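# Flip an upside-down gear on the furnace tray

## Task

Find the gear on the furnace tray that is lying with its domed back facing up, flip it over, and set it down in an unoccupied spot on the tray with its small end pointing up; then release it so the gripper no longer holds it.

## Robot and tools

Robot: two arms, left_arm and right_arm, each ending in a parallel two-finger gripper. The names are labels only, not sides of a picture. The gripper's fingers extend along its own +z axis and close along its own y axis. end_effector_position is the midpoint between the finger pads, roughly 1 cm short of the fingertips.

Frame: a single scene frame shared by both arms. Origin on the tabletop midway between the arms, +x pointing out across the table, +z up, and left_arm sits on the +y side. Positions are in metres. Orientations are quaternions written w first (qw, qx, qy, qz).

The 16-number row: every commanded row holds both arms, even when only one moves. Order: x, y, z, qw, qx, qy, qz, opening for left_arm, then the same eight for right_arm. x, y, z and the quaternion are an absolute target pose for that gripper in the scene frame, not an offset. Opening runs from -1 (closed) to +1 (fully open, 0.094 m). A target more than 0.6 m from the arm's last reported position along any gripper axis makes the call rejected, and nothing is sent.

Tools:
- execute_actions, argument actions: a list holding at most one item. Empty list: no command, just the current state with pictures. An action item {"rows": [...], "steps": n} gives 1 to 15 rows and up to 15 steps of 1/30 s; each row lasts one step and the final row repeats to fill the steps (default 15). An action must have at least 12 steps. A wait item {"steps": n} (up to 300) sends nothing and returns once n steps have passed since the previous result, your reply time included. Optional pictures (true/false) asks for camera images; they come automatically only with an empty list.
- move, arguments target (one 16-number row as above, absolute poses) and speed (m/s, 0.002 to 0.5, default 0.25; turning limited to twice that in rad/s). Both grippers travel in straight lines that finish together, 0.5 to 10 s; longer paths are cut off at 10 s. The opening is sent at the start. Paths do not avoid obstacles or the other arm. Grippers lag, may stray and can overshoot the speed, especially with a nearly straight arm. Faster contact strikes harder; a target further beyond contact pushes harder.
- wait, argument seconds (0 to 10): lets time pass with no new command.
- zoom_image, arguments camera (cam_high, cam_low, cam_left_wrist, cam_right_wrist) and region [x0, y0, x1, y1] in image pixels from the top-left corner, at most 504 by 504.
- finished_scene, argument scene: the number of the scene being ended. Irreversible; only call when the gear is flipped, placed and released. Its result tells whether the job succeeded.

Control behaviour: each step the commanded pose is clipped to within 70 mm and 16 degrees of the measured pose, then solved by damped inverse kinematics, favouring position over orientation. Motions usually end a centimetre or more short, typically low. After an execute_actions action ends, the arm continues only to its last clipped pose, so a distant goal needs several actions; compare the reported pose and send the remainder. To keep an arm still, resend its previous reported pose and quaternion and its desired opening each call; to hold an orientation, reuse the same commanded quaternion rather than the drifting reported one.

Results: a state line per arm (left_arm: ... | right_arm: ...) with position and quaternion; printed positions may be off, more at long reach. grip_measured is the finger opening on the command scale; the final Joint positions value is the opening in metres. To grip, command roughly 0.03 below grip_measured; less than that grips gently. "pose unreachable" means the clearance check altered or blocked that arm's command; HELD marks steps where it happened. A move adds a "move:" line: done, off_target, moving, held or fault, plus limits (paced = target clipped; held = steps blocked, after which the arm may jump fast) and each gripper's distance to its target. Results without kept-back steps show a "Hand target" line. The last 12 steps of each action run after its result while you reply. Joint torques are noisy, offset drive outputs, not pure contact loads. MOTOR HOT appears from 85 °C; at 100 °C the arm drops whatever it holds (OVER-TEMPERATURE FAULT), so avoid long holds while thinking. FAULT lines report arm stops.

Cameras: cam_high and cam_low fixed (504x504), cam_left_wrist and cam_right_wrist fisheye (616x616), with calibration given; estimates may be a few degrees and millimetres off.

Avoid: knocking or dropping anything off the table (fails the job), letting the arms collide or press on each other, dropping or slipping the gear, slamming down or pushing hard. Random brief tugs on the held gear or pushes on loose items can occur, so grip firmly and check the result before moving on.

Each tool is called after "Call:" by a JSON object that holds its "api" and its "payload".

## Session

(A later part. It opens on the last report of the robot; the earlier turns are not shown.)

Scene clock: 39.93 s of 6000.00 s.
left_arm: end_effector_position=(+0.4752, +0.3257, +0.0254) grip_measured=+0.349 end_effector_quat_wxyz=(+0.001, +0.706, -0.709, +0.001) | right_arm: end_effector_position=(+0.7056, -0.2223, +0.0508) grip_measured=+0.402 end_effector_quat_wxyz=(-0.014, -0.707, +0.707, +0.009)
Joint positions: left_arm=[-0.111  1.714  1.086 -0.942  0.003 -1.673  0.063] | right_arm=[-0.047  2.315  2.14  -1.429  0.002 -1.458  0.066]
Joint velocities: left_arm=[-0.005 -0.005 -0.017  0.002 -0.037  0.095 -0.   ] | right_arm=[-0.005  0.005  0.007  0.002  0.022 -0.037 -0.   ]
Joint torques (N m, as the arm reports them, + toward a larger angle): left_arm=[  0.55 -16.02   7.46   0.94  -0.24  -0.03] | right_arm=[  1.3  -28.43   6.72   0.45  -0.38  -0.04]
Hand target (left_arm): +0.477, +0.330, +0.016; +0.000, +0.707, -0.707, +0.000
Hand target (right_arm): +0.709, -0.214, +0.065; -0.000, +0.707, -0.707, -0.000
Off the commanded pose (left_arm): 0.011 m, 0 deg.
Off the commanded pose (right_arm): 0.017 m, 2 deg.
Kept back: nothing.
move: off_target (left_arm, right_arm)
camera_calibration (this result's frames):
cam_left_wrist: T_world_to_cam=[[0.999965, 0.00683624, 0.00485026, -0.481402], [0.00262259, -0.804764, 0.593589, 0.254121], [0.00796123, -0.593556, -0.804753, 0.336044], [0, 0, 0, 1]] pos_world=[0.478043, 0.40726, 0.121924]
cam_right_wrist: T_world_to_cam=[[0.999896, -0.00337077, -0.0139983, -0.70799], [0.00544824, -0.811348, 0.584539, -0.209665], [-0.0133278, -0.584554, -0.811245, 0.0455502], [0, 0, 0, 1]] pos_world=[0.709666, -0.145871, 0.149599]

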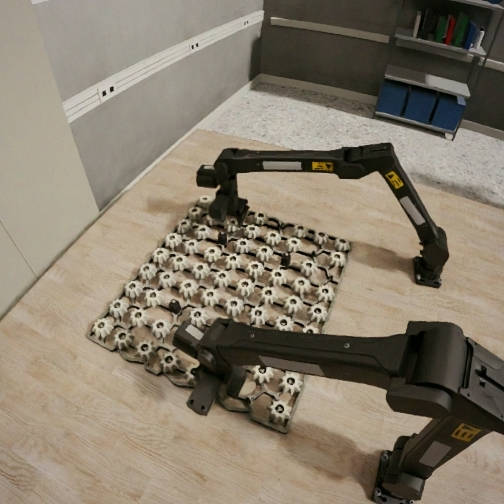

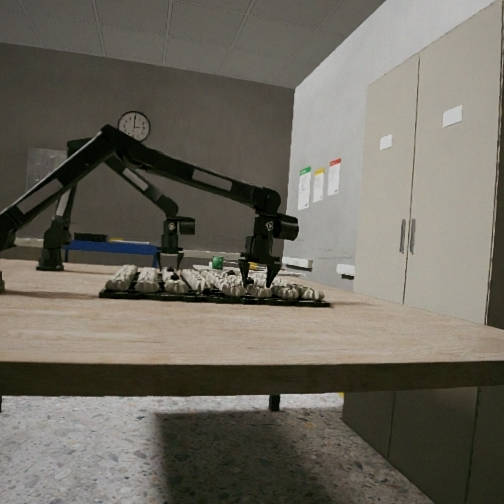

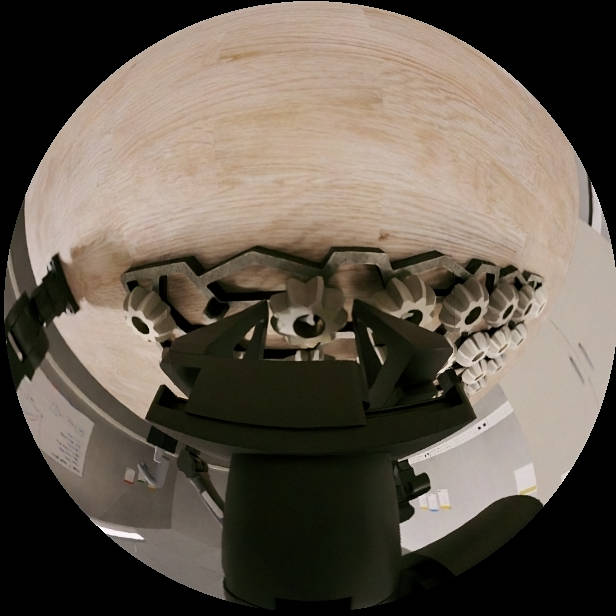

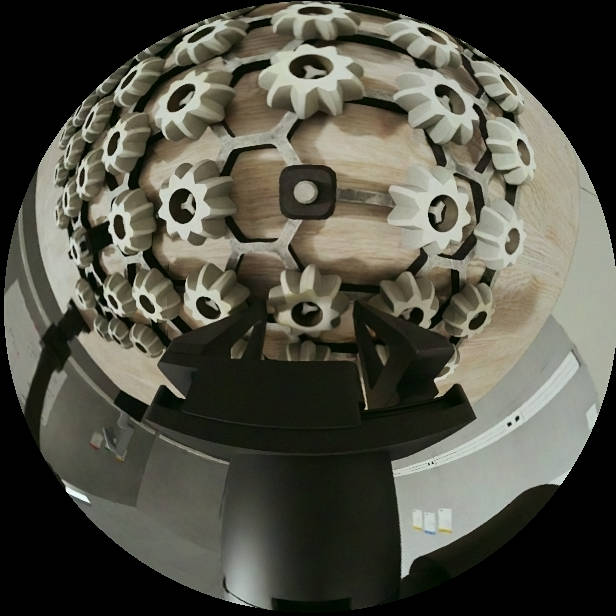

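Call:
{"api": "move", "payload": {"target": [0.47,0.33,0.15,0,-0.707,0.707,0,0.35,0.708,-0.2,0.15,0,-0.707,0.707,0,0.4], "speed": 0.15}}

Call:
{"api": "move", "payload": {"target": [0.4,0.36,0.2,0,-0.707,0.707,0,0.35,0.712,-0.06,0.10,0,-0.707,0.707,0,0.4], "speed": 0.15}}

Call:
{"api": "zoom_image", "payload": {"camera": "cam_right_wrist", "region": [60,0,560,350]}}

Scene clock: 41.73 s of 6000.00 s.
left_arm: end_effector_position=(+0.4589, +0.3275, +0.1296) grip_measured=+0.349 end_effector_quat_wxyz=(+0.012, +0.705, -0.709, -0.012) | right_arm: end_effector_position=(+0.6997, -0.2110, +0.1200) grip_measured=+0.402 end_effector_quat_wxyz=(-0.021, -0.706, +0.708, +0.015)
Joint positions: left_arm=[-0.111  1.563  1.203 -1.246  0.003 -1.673  0.063] | right_arm=[-0.03   2.29   2.277 -1.608  0.002 -1.439  0.066]
Joint velocities: left_arm=[ 0.005 -0.005  0.002 -0.002 -0.037 -0.081 -0.001] | right_arm=[ 0.005  0.005  0.017 -0.037  0.066 -0.022  0.001]
Joint torques (N m, as the arm reports them, + toward a larger angle): left_arm=[  0.28 -16.92  12.28  -0.63  -0.24  -0.04] | right_arm=[  2.22 -27.65  10.31  -0.65  -0.37  -0.03]
Hand target (left_arm): +0.473, +0.330, +0.149; -0.000, +0.707, -0.707, +0.000
Hand target (right_arm): +0.706, -0.200, +0.150; -0.001, +0.707, -0.707, +0.000
Off the commanded pose (left_arm): 0.023 m, 2 deg.
Off the commanded pose (right_arm): 0.033 m, 3 deg.
Kept back: nothing.
move: off_target (left_arm, right_arm)
camera_calibration (this result's frames):
cam_left_wrist: T_world_to_cam=[[0.999526, 0.00688322, -0.0300154, -0.460901], [0.0232786, -0.806974, 0.590129, 0.185447], [-0.0201597, -0.590548, -0.806751, 0.433194], [0, 0, 0, 1]] pos_world=[0.465098, 0.408645, 0.226208]
cam_right_wrist: T_world_to_cam=[[0.999481, -0.00609135, -0.031636, -0.699305], [0.0136386, -0.809632, 0.586779, -0.246534], [-0.0291878, -0.586906, -0.809129, 0.118528], [0, 0, 0, 1]] pos_world=[0.705764, -0.134297, 0.218442]

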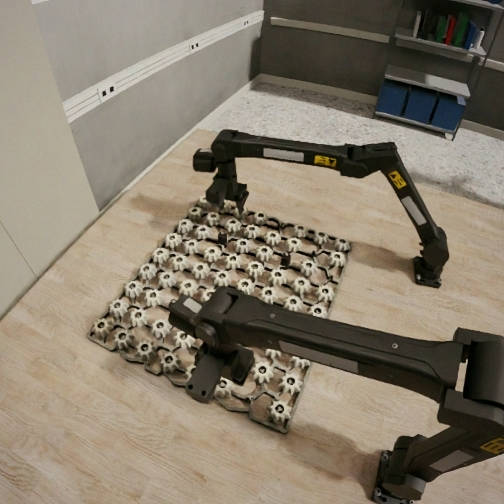

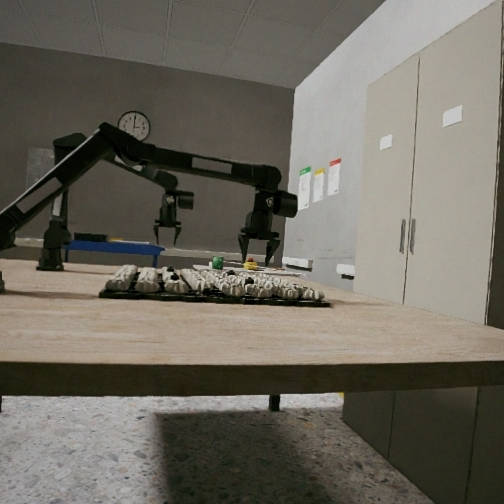

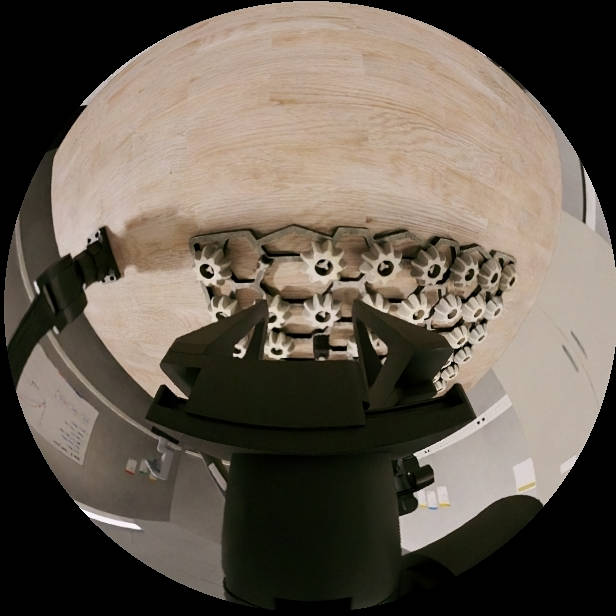

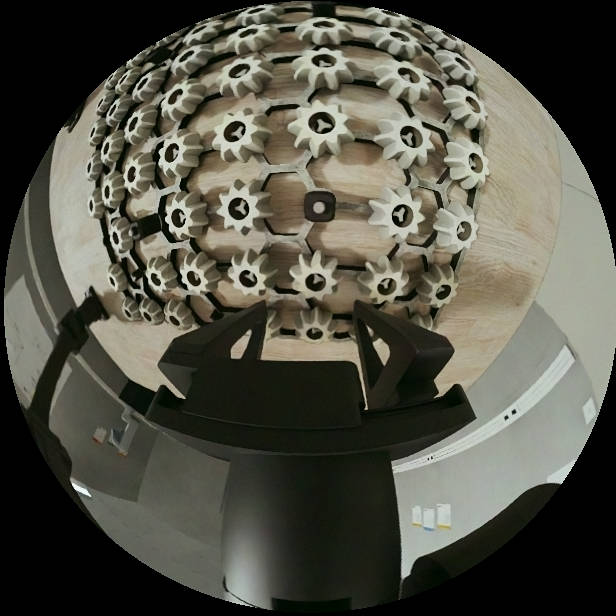

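Scene clock: 43.20 s of 6000.00 s.
left_arm: end_effector_position=(+0.4113, +0.3553, +0.2039) grip_measured=+0.349 end_effector_quat_wxyz=(-0.008, +0.709, -0.705, +0.011) | right_arm: end_effector_position=(+0.7062, -0.0664, +0.1068) grip_measured=+0.402 end_effector_quat_wxyz=(+0.001, -0.709, +0.705, +0.000)
Joint positions: left_arm=[-0.052  1.344  1.173 -1.372  0.003 -1.625  0.063] | right_arm=[ 0.166  2.41   2.461 -1.621 -0.001 -1.252  0.066]
Joint velocities: left_arm=[-0.005 -0.005  0.002 -0.012  0.007 -0.022  0.001] | right_arm=[-0.005 -0.005  0.042 -0.042  0.051 -0.081 -0.   ]
Joint torques (N m, as the arm reports them, + toward a larger angle): left_arm=[  0.35 -13.66   7.92  -0.47  -0.11   0.05] | right_arm=[  1.54 -23.96  10.68  -0.4   -0.27   0.  ]
Hand target (left_arm): +0.402, +0.358, +0.200; +0.001, +0.707, -0.707, +0.001
Hand target (right_arm): +0.712, -0.060, +0.100; -0.002, +0.707, -0.707, +0.000
Off the commanded pose (left_arm): 0.013 m, 2 deg.
Off the commanded pose (right_arm): 0.011 m, 0 deg.
Kept back: nothing.
move: off_target (left_arm, right_arm)
camera_calibration (this result's frames):
cam_left_wrist: T_world_to_cam=[[0.999333, 0.0175408, 0.0320307, -0.427702], [-0.00495064, -0.803928, 0.594706, 0.174769], [0.036182, -0.594468, -0.803305, 0.486212], [0, 0, 0, 1]] pos_world=[0.410689, 0.437041, 0.300339]
cam_right_wrist: T_world_to_cam=[[0.999806, 0.00265939, 0.0195159, -0.710369], [-0.00912544, -0.815538, 0.578632, -0.105207], [0.0174547, -0.578697, -0.815356, 0.16116], [0, 0, 0, 1]] pos_world=[0.706459, 0.00935129, 0.206142]

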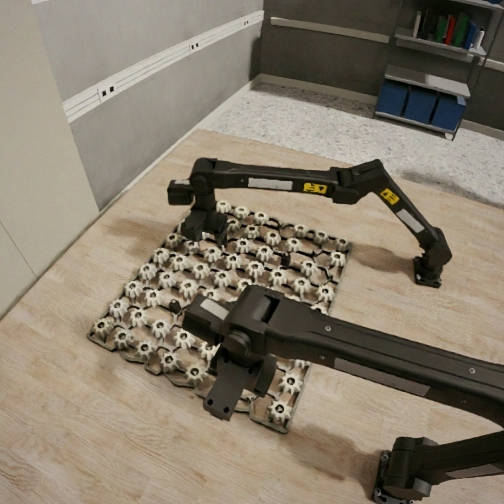

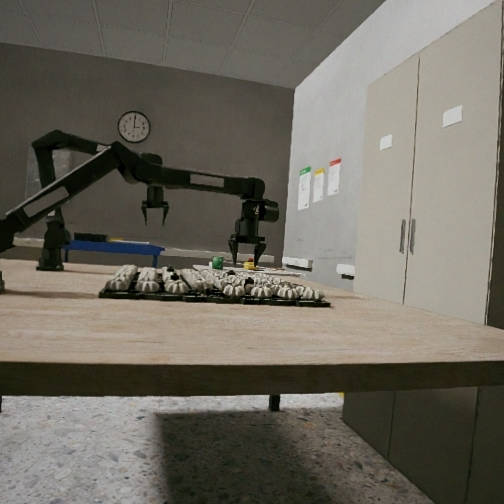

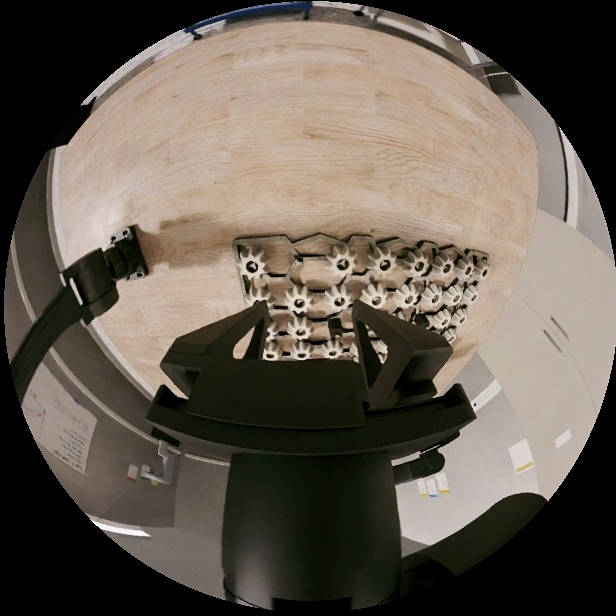

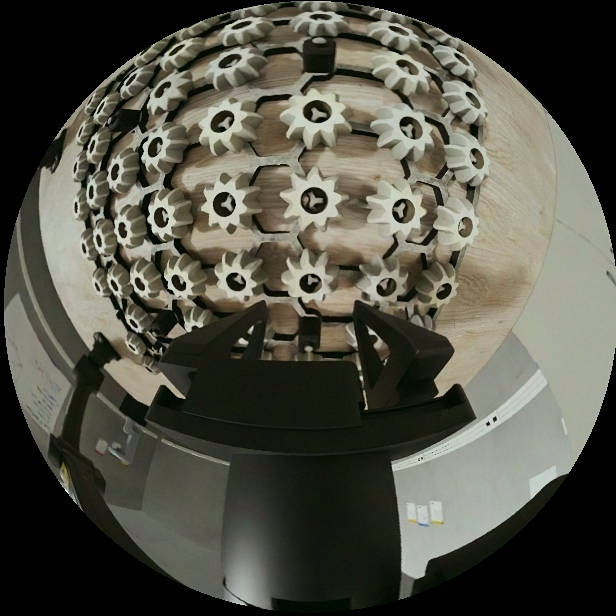

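Region (60, 0, 560, 350) of cam_right_wrist's 616x616 image, scaled by 1.008, with more detail than that image has; it fills the top 353 rows of this view, and the rest is white.

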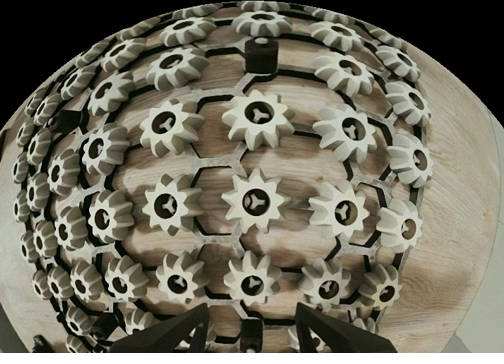

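Call:
{"api": "move", "payload": {"target": [0.565,0.17,0.15,0,-0.707,0.707,0,0.4,0.4,-0.2,0.25,0,-0.707,0.707,0,0.6]}}

Call:
{"api": "move", "payload": {"target": [0.552,0.172,0.07,0,-0.707,0.707,0,0.4,0.4,-0.2,0.25,0,-0.707,0.707,0,0.6], "speed": 0.1}}

Scene clock: 45.50 s of 6000.00 s.
left_arm: end_effector_position=(+0.5524, +0.1805, +0.1399) grip_measured=+0.399 end_effector_quat_wxyz=(-0.001, +0.702, -0.712, -0.010) | right_arm: end_effector_position=(+0.4003, -0.1909, +0.2533) grip_measured=+0.598 end_effector_quat_wxyz=(+0.010, -0.709, +0.705, -0.005)
Joint positions: left_arm=[-0.36   1.857  1.623 -1.353 -0.01  -1.913  0.066] | right_arm=[ 0.115  1.374  1.332 -1.505 -0.001 -1.302  0.075]
Joint velocities: left_arm=[-0.005  0.015  0.007 -0.007  0.051 -0.022 -0.   ] | right_arm=[-0.015 -0.005  0.012  0.007 -0.051  0.051 -0.001]
Joint torques (N m, as the arm reports them, + toward a larger angle): left_arm=[ -0.23 -20.08  13.35  -0.6   -0.3   -0.15] | right_arm=[ -0.33 -10.31   6.86  -0.28  -0.2   -0.22]
Hand target (left_arm): +0.567, +0.176, +0.148; -0.006, +0.707, -0.707, -0.004
Hand target (right_arm): +0.398, -0.198, +0.249; +0.000, +0.707, -0.707, +0.000
Off the commanded pose (left_arm): 0.019 m, 1 deg.
Off the commanded pose (right_arm): 0.010 m, 1 deg.
Kept back: nothing.
move: off_target (left_arm)
camera_calibration (this result's frames):
cam_left_wrist: T_world_to_cam=[[0.999969, -0.0020124, -0.00755252, -0.554849], [0.00273091, -0.815428, 0.578852, 0.0729831], [-0.00732342, -0.578855, -0.815397, 0.348644], [0, 0, 0, 1]] pos_world=[0.557186, 0.260211, 0.237847]
cam_right_wrist: T_world_to_cam=[[0.999177, 0.00210248, 0.0405184, -0.41229], [-0.0215353, -0.818888, 0.573549, -0.288723], [0.0343859, -0.57395, -0.818168, 0.208728], [0, 0, 0, 1]] pos_world=[0.398556, -0.115766, 0.353077]

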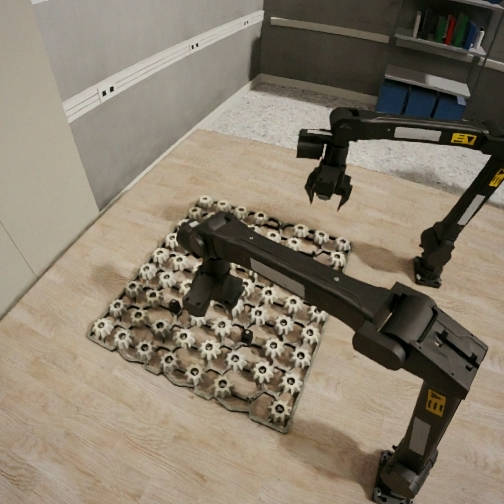

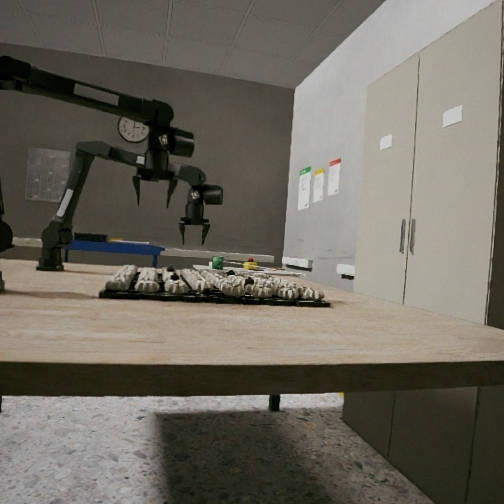

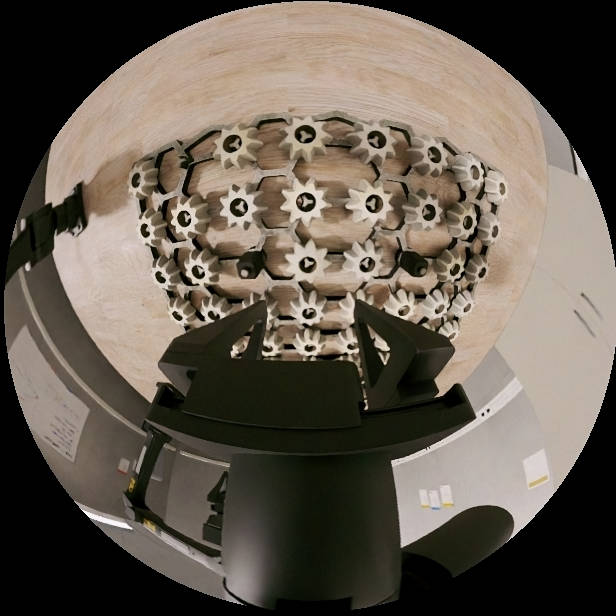

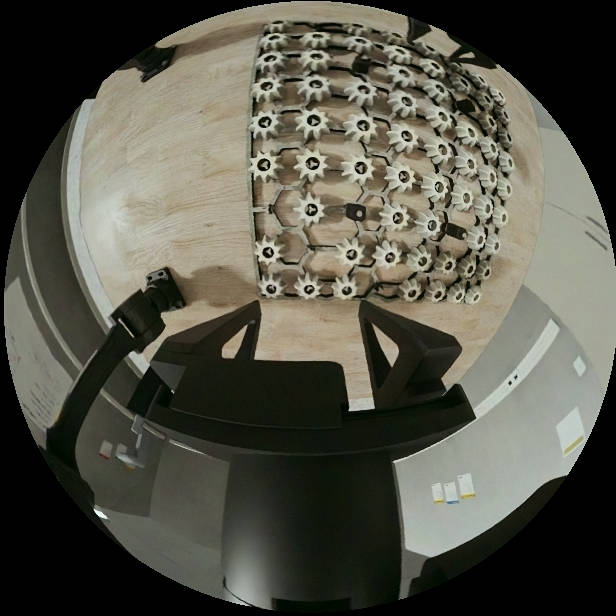

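Scene clock: 46.63 s of 6000.00 s.
left_arm: end_effector_position=(+0.5528, +0.1774, +0.0907) grip_measured=+0.399 end_effector_quat_wxyz=(-0.007, +0.706, -0.709, +0.009) | right_arm: end_effector_position=(+0.4008, -0.1927, +0.2533) grip_measured=+0.598 end_effector_quat_wxyz=(+0.010, -0.709, +0.705, -0.005)
Joint positions: left_arm=[-0.363  1.876  1.515 -1.189 -0.005 -1.925  0.066] | right_arm=[ 0.11   1.374  1.332 -1.505 -0.001 -1.309  0.075]
Joint velocities: left_arm=[-0.005 -0.005 -0.012 -0.002  0.007 -0.022 -0.001] | right_arm=[-0.015  0.005 -0.017 -0.012 -0.007  0.037 -0.   ]
Joint torques (N m, as the arm reports them, + toward a larger angle): left_arm=[ -0.88 -19.88   7.65   0.85   0.09  -0.16] | right_arm=[ -0.51 -10.39   7.15  -0.51  -0.24  -0.22]
Hand target (left_arm): +0.550, +0.173, +0.071; -0.000, +0.707, -0.707, -0.000
Hand target (right_arm): +0.400, -0.200, +0.250; -0.000, +0.707, -0.707, -0.000
Off the commanded pose (left_arm): 0.021 m, 1 deg.
Off the commanded pose (right_arm): 0.008 m, 1 deg.
Kept back: nothing.
move: off_target (left_arm)
camera_calibration (this result's frames):
cam_left_wrist: T_world_to_cam=[[0.999631, 0.00691578, 0.0262548, -0.560068], [-0.0100033, -0.805172, 0.592958, 0.102971], [0.0252404, -0.593002, -0.804806, 0.290249], [0, 0, 0, 1]] pos_world=[0.553566, 0.258901, 0.187241]
cam_right_wrist: T_world_to_cam=[[0.99917, 0.00363093, 0.040561, -0.412491], [-0.0203118, -0.818843, 0.573658, -0.290673], [0.035296, -0.574006, -0.81809, 0.207299], [0, 0, 0, 1]] pos_world=[0.398928, -0.117527, 0.353067]

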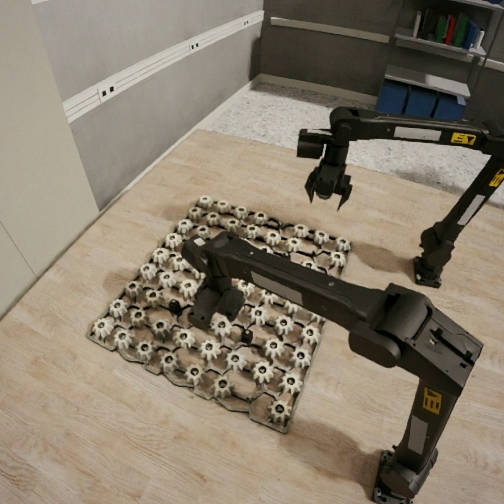

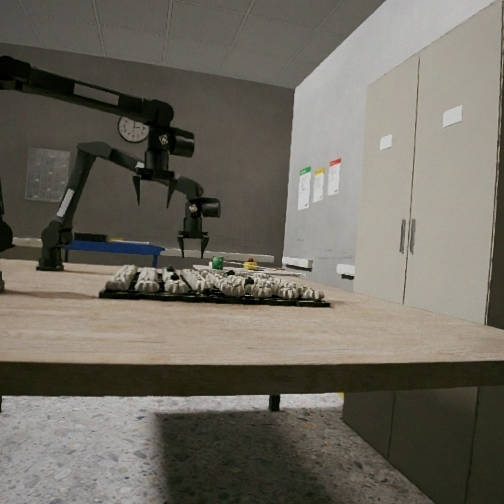

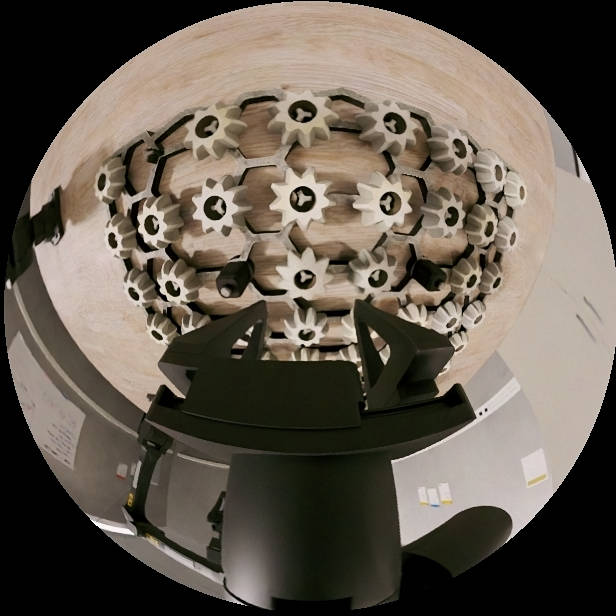

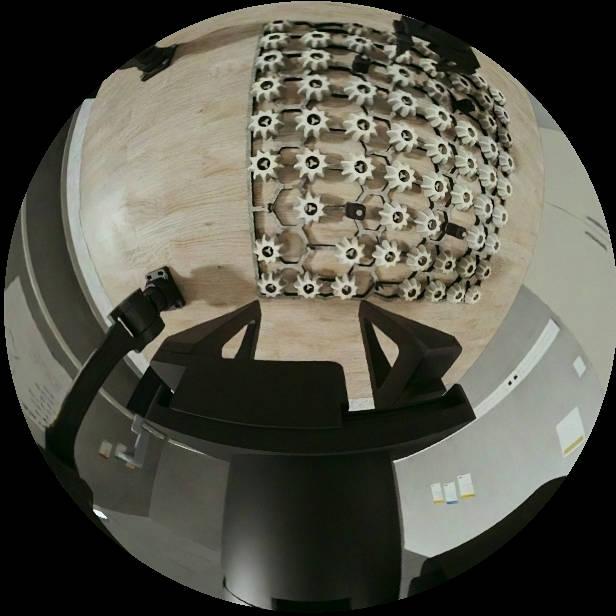

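Call:
{"api": "move", "payload": {"target": [0.545,0.176,0.012,0,-0.707,0.707,0,0.33,0.4,-0.2,0.25,0,-0.707,0.707,0,0.6], "speed": 0.05}}

Call:
{"api": "move", "payload": {"target": [0.545,0.176,0.012,0,-0.707,0.707,0,0.08,0.4,-0.2,0.25,0,-0.707,0.707,0,0.6], "speed": 0.05}}

Scene clock: 48.93 s of 6000.00 s.
left_arm: end_effector_position=(+0.5477, +0.1793, +0.0344) grip_measured=+0.331 end_effector_quat_wxyz=(-0.007, +0.706, -0.708, +0.010) | right_arm: end_effector_position=(+0.4008, -0.1927, +0.2533) grip_measured=+0.598 end_effector_quat_wxyz=(+0.010, -0.710, +0.705, -0.005)
Joint positions: left_arm=[-0.363  1.922  1.424 -1.048 -0.005 -1.926  0.063] | right_arm=[ 0.11   1.374  1.332 -1.505 -0.001 -1.309  0.075]
Joint velocities: left_arm=[ 0.015 -0.015 -0.012  0.022 -0.037 -0.051 -0.   ] | right_arm=[ 0.005 -0.005  0.017 -0.007 -0.051 -0.037 -0.001]
Joint torques (N m, as the arm reports them, + toward a larger angle): left_arm=[ -0.73 -19.94   7.19   0.79   0.09  -0.15] | right_arm=[ -0.84 -10.71   7.17  -0.55  -0.24  -0.21]
Hand target (left_arm): +0.542, +0.177, +0.013; -0.000, +0.707, -0.707, -0.000
Hand target (right_arm): +0.400, -0.200, +0.250; -0.000, +0.707, -0.707, -0.000
Off the commanded pose (left_arm): 0.023 m, 1 deg.
Off the commanded pose (right_arm): 0.008 m, 1 deg.
Kept back: nothing.
move: off_target (left_arm)
camera_calibration (this result's frames):
cam_left_wrist: T_world_to_cam=[[0.999539, 0.00733085, 0.0294579, -0.553639], [-0.0116031, -0.804454, 0.593901, 0.138524], [0.0280513, -0.593969, -0.803999, 0.244859], [0, 0, 0, 1]] pos_world=[0.548123, 0.260934, 0.130906]
cam_right_wrist: T_world_to_cam=[[0.999169, 0.00401233, 0.0405636, -0.412418], [-0.0200011, -0.818846, 0.573665, -0.2908], [0.0355171, -0.573999, -0.818085, 0.20721], [0, 0, 0, 1]] pos_world=[0.398899, -0.117527, 0.353066]

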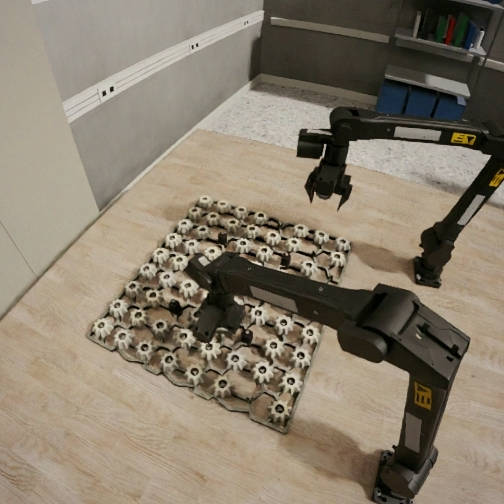

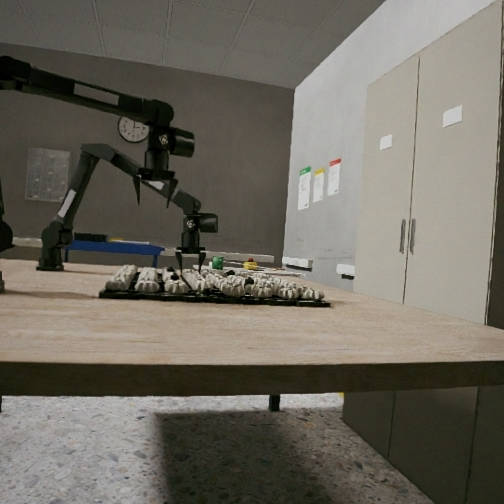

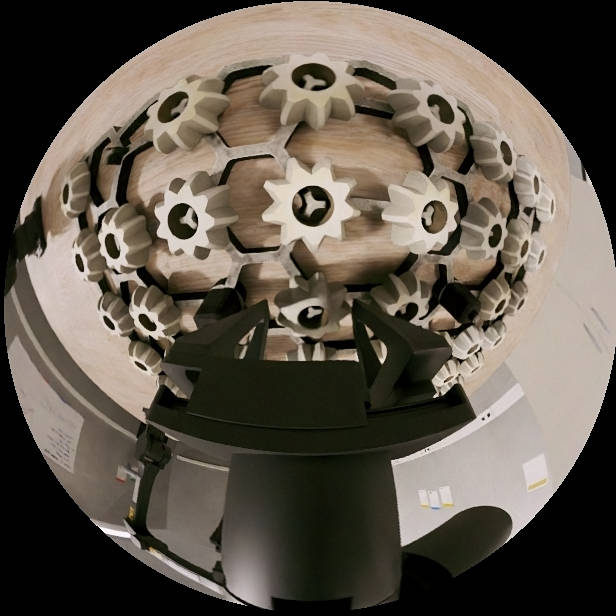

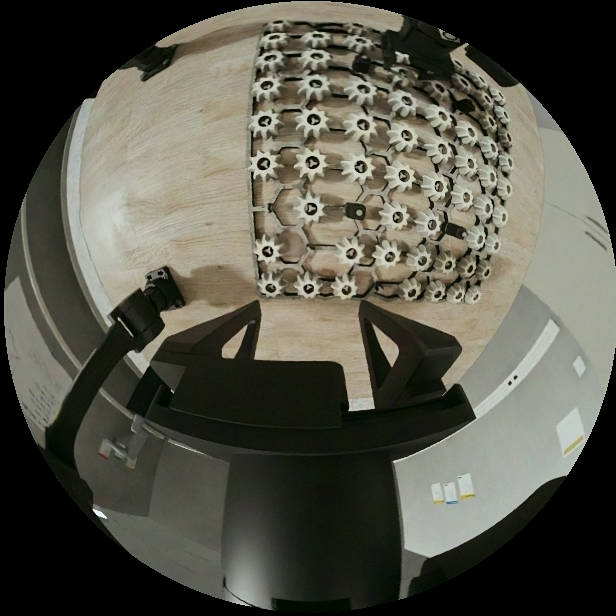

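Scene clock: 49.63 s of 6000.00 s.
left_arm: end_effector_position=(+0.5481, +0.1793, +0.0359) grip_measured=+0.082 end_effector_quat_wxyz=(-0.008, +0.706, -0.708, +0.011) | right_arm: end_effector_position=(+0.4008, -0.1927, +0.2533) grip_measured=+0.598 end_effector_quat_wxyz=(+0.010, -0.710, +0.705, -0.005)
Joint positions: left_arm=[-0.363  1.919  1.424 -1.047 -0.006 -1.926  0.051] | right_arm=[ 0.11   1.374  1.332 -1.505 -0.001 -1.309  0.075]
Joint velocities: left_arm=[-0.005  0.005  0.002 -0.022  0.007 -0.007 -0.001] | right_arm=[-0.015 -0.005  0.012 -0.012  0.066  0.037 -0.001]
Joint torques (N m, as the arm reports them, + toward a larger angle): left_arm=[ -0.59 -18.58   7.56   0.79   0.1   -0.16] | right_arm=[ -0.7  -10.59   7.11  -0.46  -0.22  -0.25]
Hand target (left_arm): +0.544, +0.177, +0.013; -0.000, +0.707, -0.707, -0.000
Hand target (right_arm): +0.400, -0.200, +0.250; -0.000, +0.707, -0.707, -0.000
Off the commanded pose (left_arm): 0.024 m, 2 deg.
Off the commanded pose (right_arm): 0.008 m, 1 deg.
Kept back: nothing.
move: off_target (left_arm)
camera_calibration (this result's frames):
cam_left_wrist: T_world_to_cam=[[0.99943, 0.00736623, 0.0329348, -0.554213], [-0.0136557, -0.804162, 0.594253, 0.13871], [0.0308623, -0.594364, -0.803603, 0.244497], [0, 0, 0, 1]] pos_world=[0.548245, 0.260949, 0.132303]
cam_right_wrist: T_world_to_cam=[[0.999169, 0.00401233, 0.0405636, -0.412418], [-0.0200011, -0.818846, 0.573665, -0.2908], [0.0355171, -0.573999, -0.818085, 0.20721], [0, 0, 0, 1]] pos_world=[0.398899, -0.117527, 0.353066]

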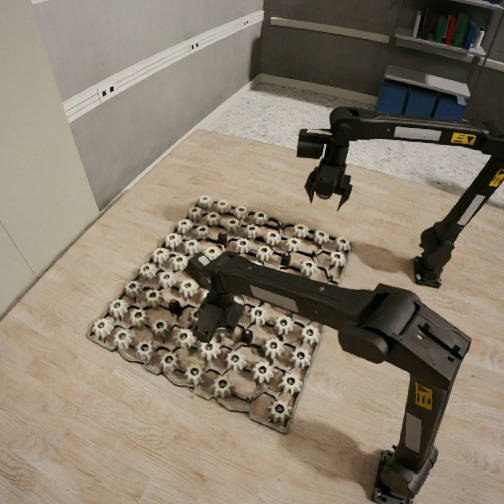

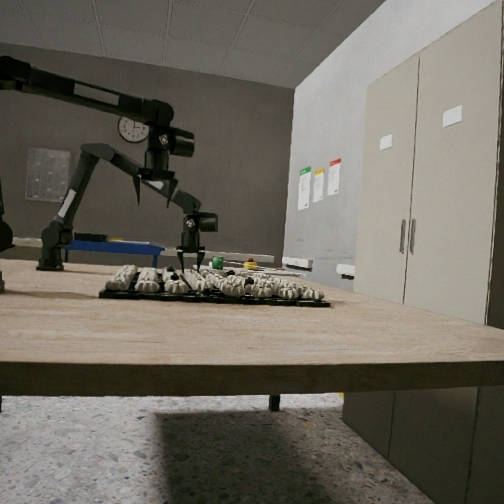

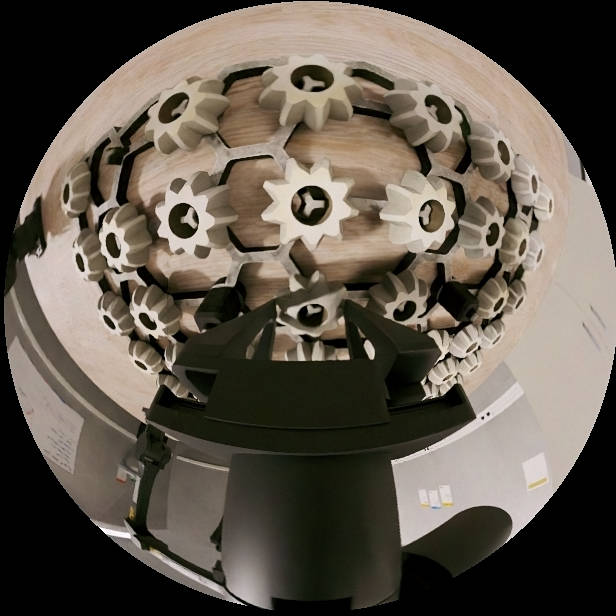

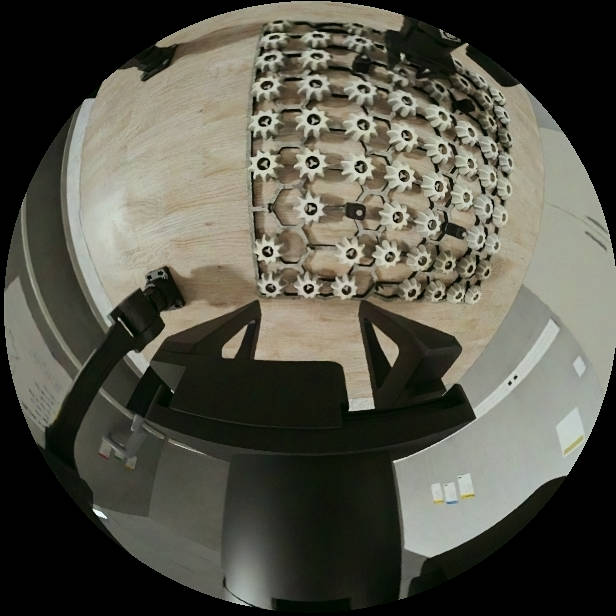

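Too high.

Call:
{"api": "move", "payload": {"target": [0.547,0.176,0.002,0,-0.707,0.707,0,0.36,0.4,-0.2,0.25,0,-0.707,0.707,0,0.6], "speed": 0.02}}

Call:
{"api": "move", "payload": {"target": [0.547,0.176,0.002,0,-0.707,0.707,0,0.08,0.4,-0.2,0.25,0,-0.707,0.707,0,0.6], "speed": 0.05}}

Scene clock: 51.97 s of 6000.00 s.
left_arm: end_effector_position=(+0.5501, +0.1784, +0.0243) grip_measured=+0.359 end_effector_quat_wxyz=(-0.007, +0.706, -0.708, +0.010) | right_arm: end_effector_position=(+0.4008, -0.1927, +0.2533) grip_measured=+0.598 end_effector_quat_wxyz=(+0.010, -0.710, +0.705, -0.005)
Joint positions: left_arm=[-0.363  1.941  1.424 -1.03  -0.005 -1.926  0.064] | right_arm=[ 0.11   1.374  1.332 -1.505 -0.001 -1.309  0.075]
Joint velocities: left_arm=[ 0.005 -0.005 -0.007  0.007  0.066 -0.022 -0.   ] | right_arm=[-0.015 -0.015 -0.007  0.007  0.022 -0.051 -0.   ]
Joint torques (N m, as the arm reports them, + toward a larger angle): left_arm=[ -0.51 -19.12   7.25   0.88   0.08  -0.15] | right_arm=[ -0.53 -10.55   7.19  -0.55  -0.21  -0.23]
Hand target (left_arm): +0.546, +0.177, +0.003; -0.000, +0.707, -0.707, -0.000
Hand target (right_arm): +0.400, -0.200, +0.250; -0.000, +0.707, -0.707, -0.000
Off the commanded pose (left_arm): 0.023 m, 1 deg.
Off the commanded pose (right_arm): 0.008 m, 1 deg.
Kept back: nothing.
move: off_target (left_arm)
camera_calibration (this result's frames):
cam_left_wrist: T_world_to_cam=[[0.99956, 0.00732305, 0.0287459, -0.555733], [-0.0111789, -0.804614, 0.593693, 0.143643], [0.027477, -0.593754, -0.804178, 0.23639], [0, 0, 0, 1]] pos_world=[0.550599, 0.260004, 0.120795]
cam_right_wrist: T_world_to_cam=[[0.999169, 0.00401233, 0.0405636, -0.412418], [-0.0200011, -0.818846, 0.573665, -0.2908], [0.0355171, -0.573999, -0.818085, 0.20721], [0, 0, 0, 1]] pos_world=[0.398899, -0.117527, 0.353066]

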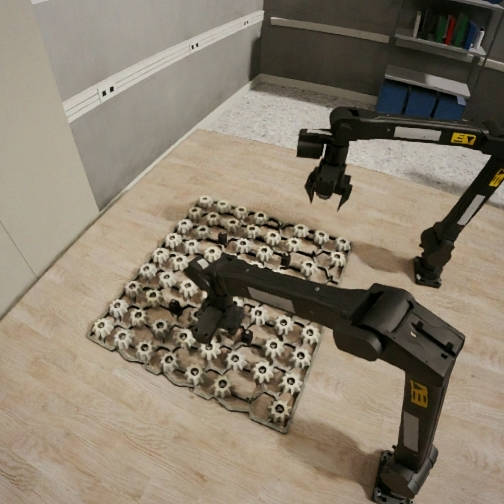

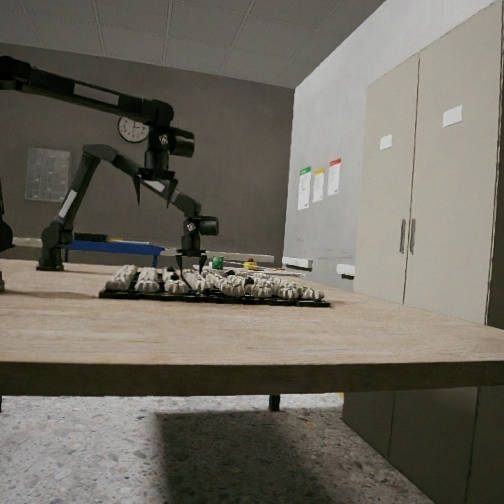

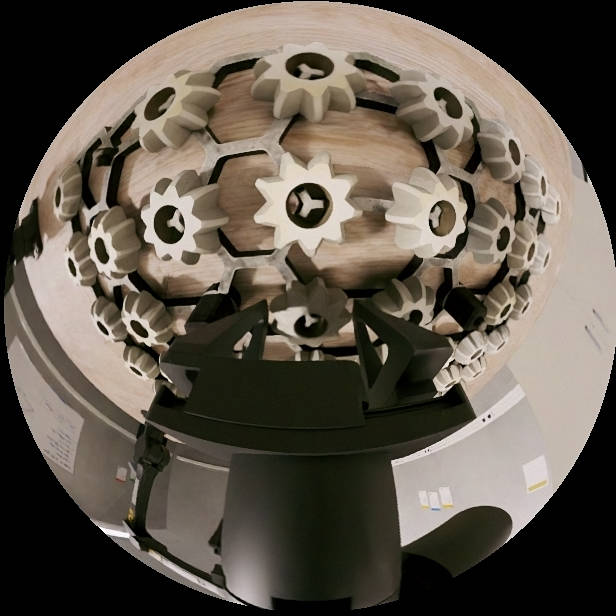

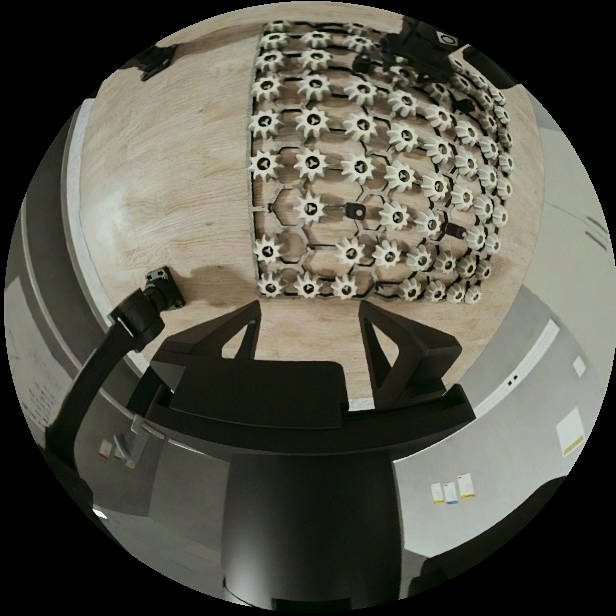

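Scene clock: 52.67 s of 6000.00 s.
left_arm: end_effector_position=(+0.5501, +0.1784, +0.0243) grip_measured=+0.179 end_effector_quat_wxyz=(-0.007, +0.705, -0.709, +0.010) | right_arm: end_effector_position=(+0.4008, -0.1927, +0.2533) grip_measured=+0.598 end_effector_quat_wxyz=(+0.010, -0.710, +0.704, -0.005)
Joint positions: left_arm=[-0.363  1.941  1.424 -1.03  -0.005 -1.925  0.055] | right_arm=[ 0.11   1.374  1.332 -1.505 -0.001 -1.309  0.075]
Joint velocities: left_arm=[-0.015  0.005 -0.007 -0.017 -0.007 -0.007  0.   ] | right_arm=[ 0.005 -0.005 -0.027 -0.007 -0.037  0.081 -0.001]
Joint torques (N m, as the arm reports them, + toward a larger angle): left_arm=[ -0.35 -19.54   7.41   0.87   0.1   -0.15] | right_arm=[ -0.54 -10.2    7.17  -0.53  -0.21  -0.22]
Hand target (left_arm): +0.546, +0.177, +0.003; +0.000, +0.707, -0.707, -0.000
Hand target (right_arm): +0.400, -0.200, +0.250; -0.000, +0.707, -0.707, -0.000
Off the commanded pose (left_arm): 0.023 m, 1 deg.
Off the commanded pose (right_arm): 0.008 m, 1 deg.
Kept back: nothing.
move: off_target (left_arm)
camera_calibration (this result's frames):
cam_left_wrist: T_world_to_cam=[[0.999563, 0.00694159, 0.0287473, -0.555666], [-0.0114866, -0.804615, 0.593686, 0.143813], [0.0272516, -0.593757, -0.804183, 0.236515], [0, 0, 0, 1]] pos_world=[0.55063, 0.260003, 0.120795]
cam_right_wrist: T_world_to_cam=[[0.999167, 0.00439373, 0.0405662, -0.412344], [-0.0196903, -0.818849, 0.573672, -0.290926], [0.0357381, -0.573993, -0.81808, 0.207122], [0, 0, 0, 1]] pos_world=[0.39887, -0.117527, 0.353065]

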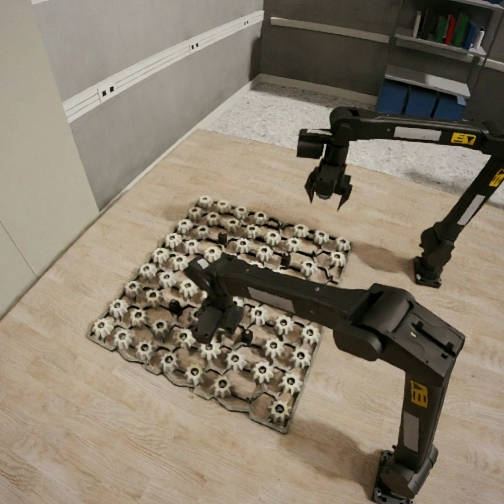

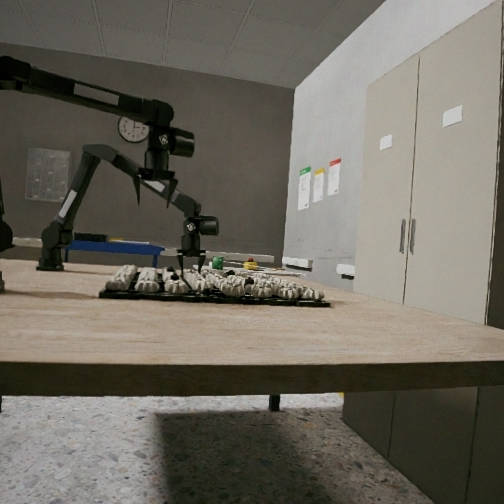

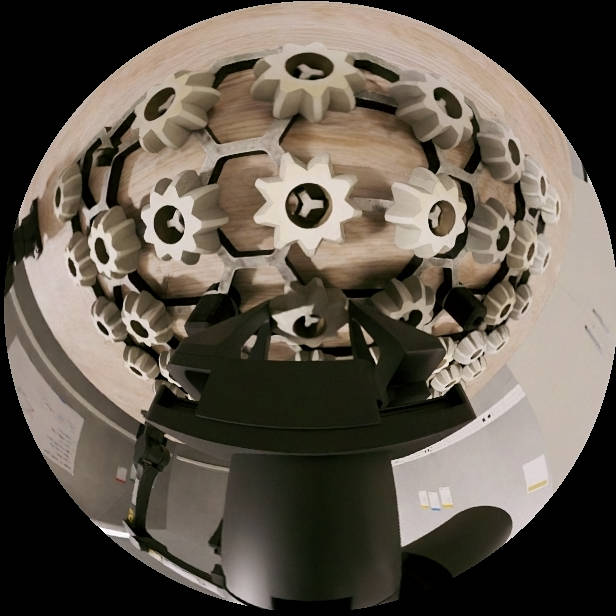

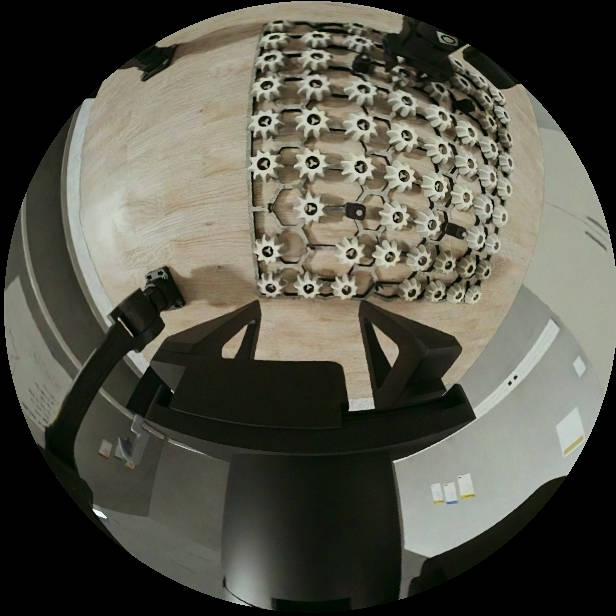

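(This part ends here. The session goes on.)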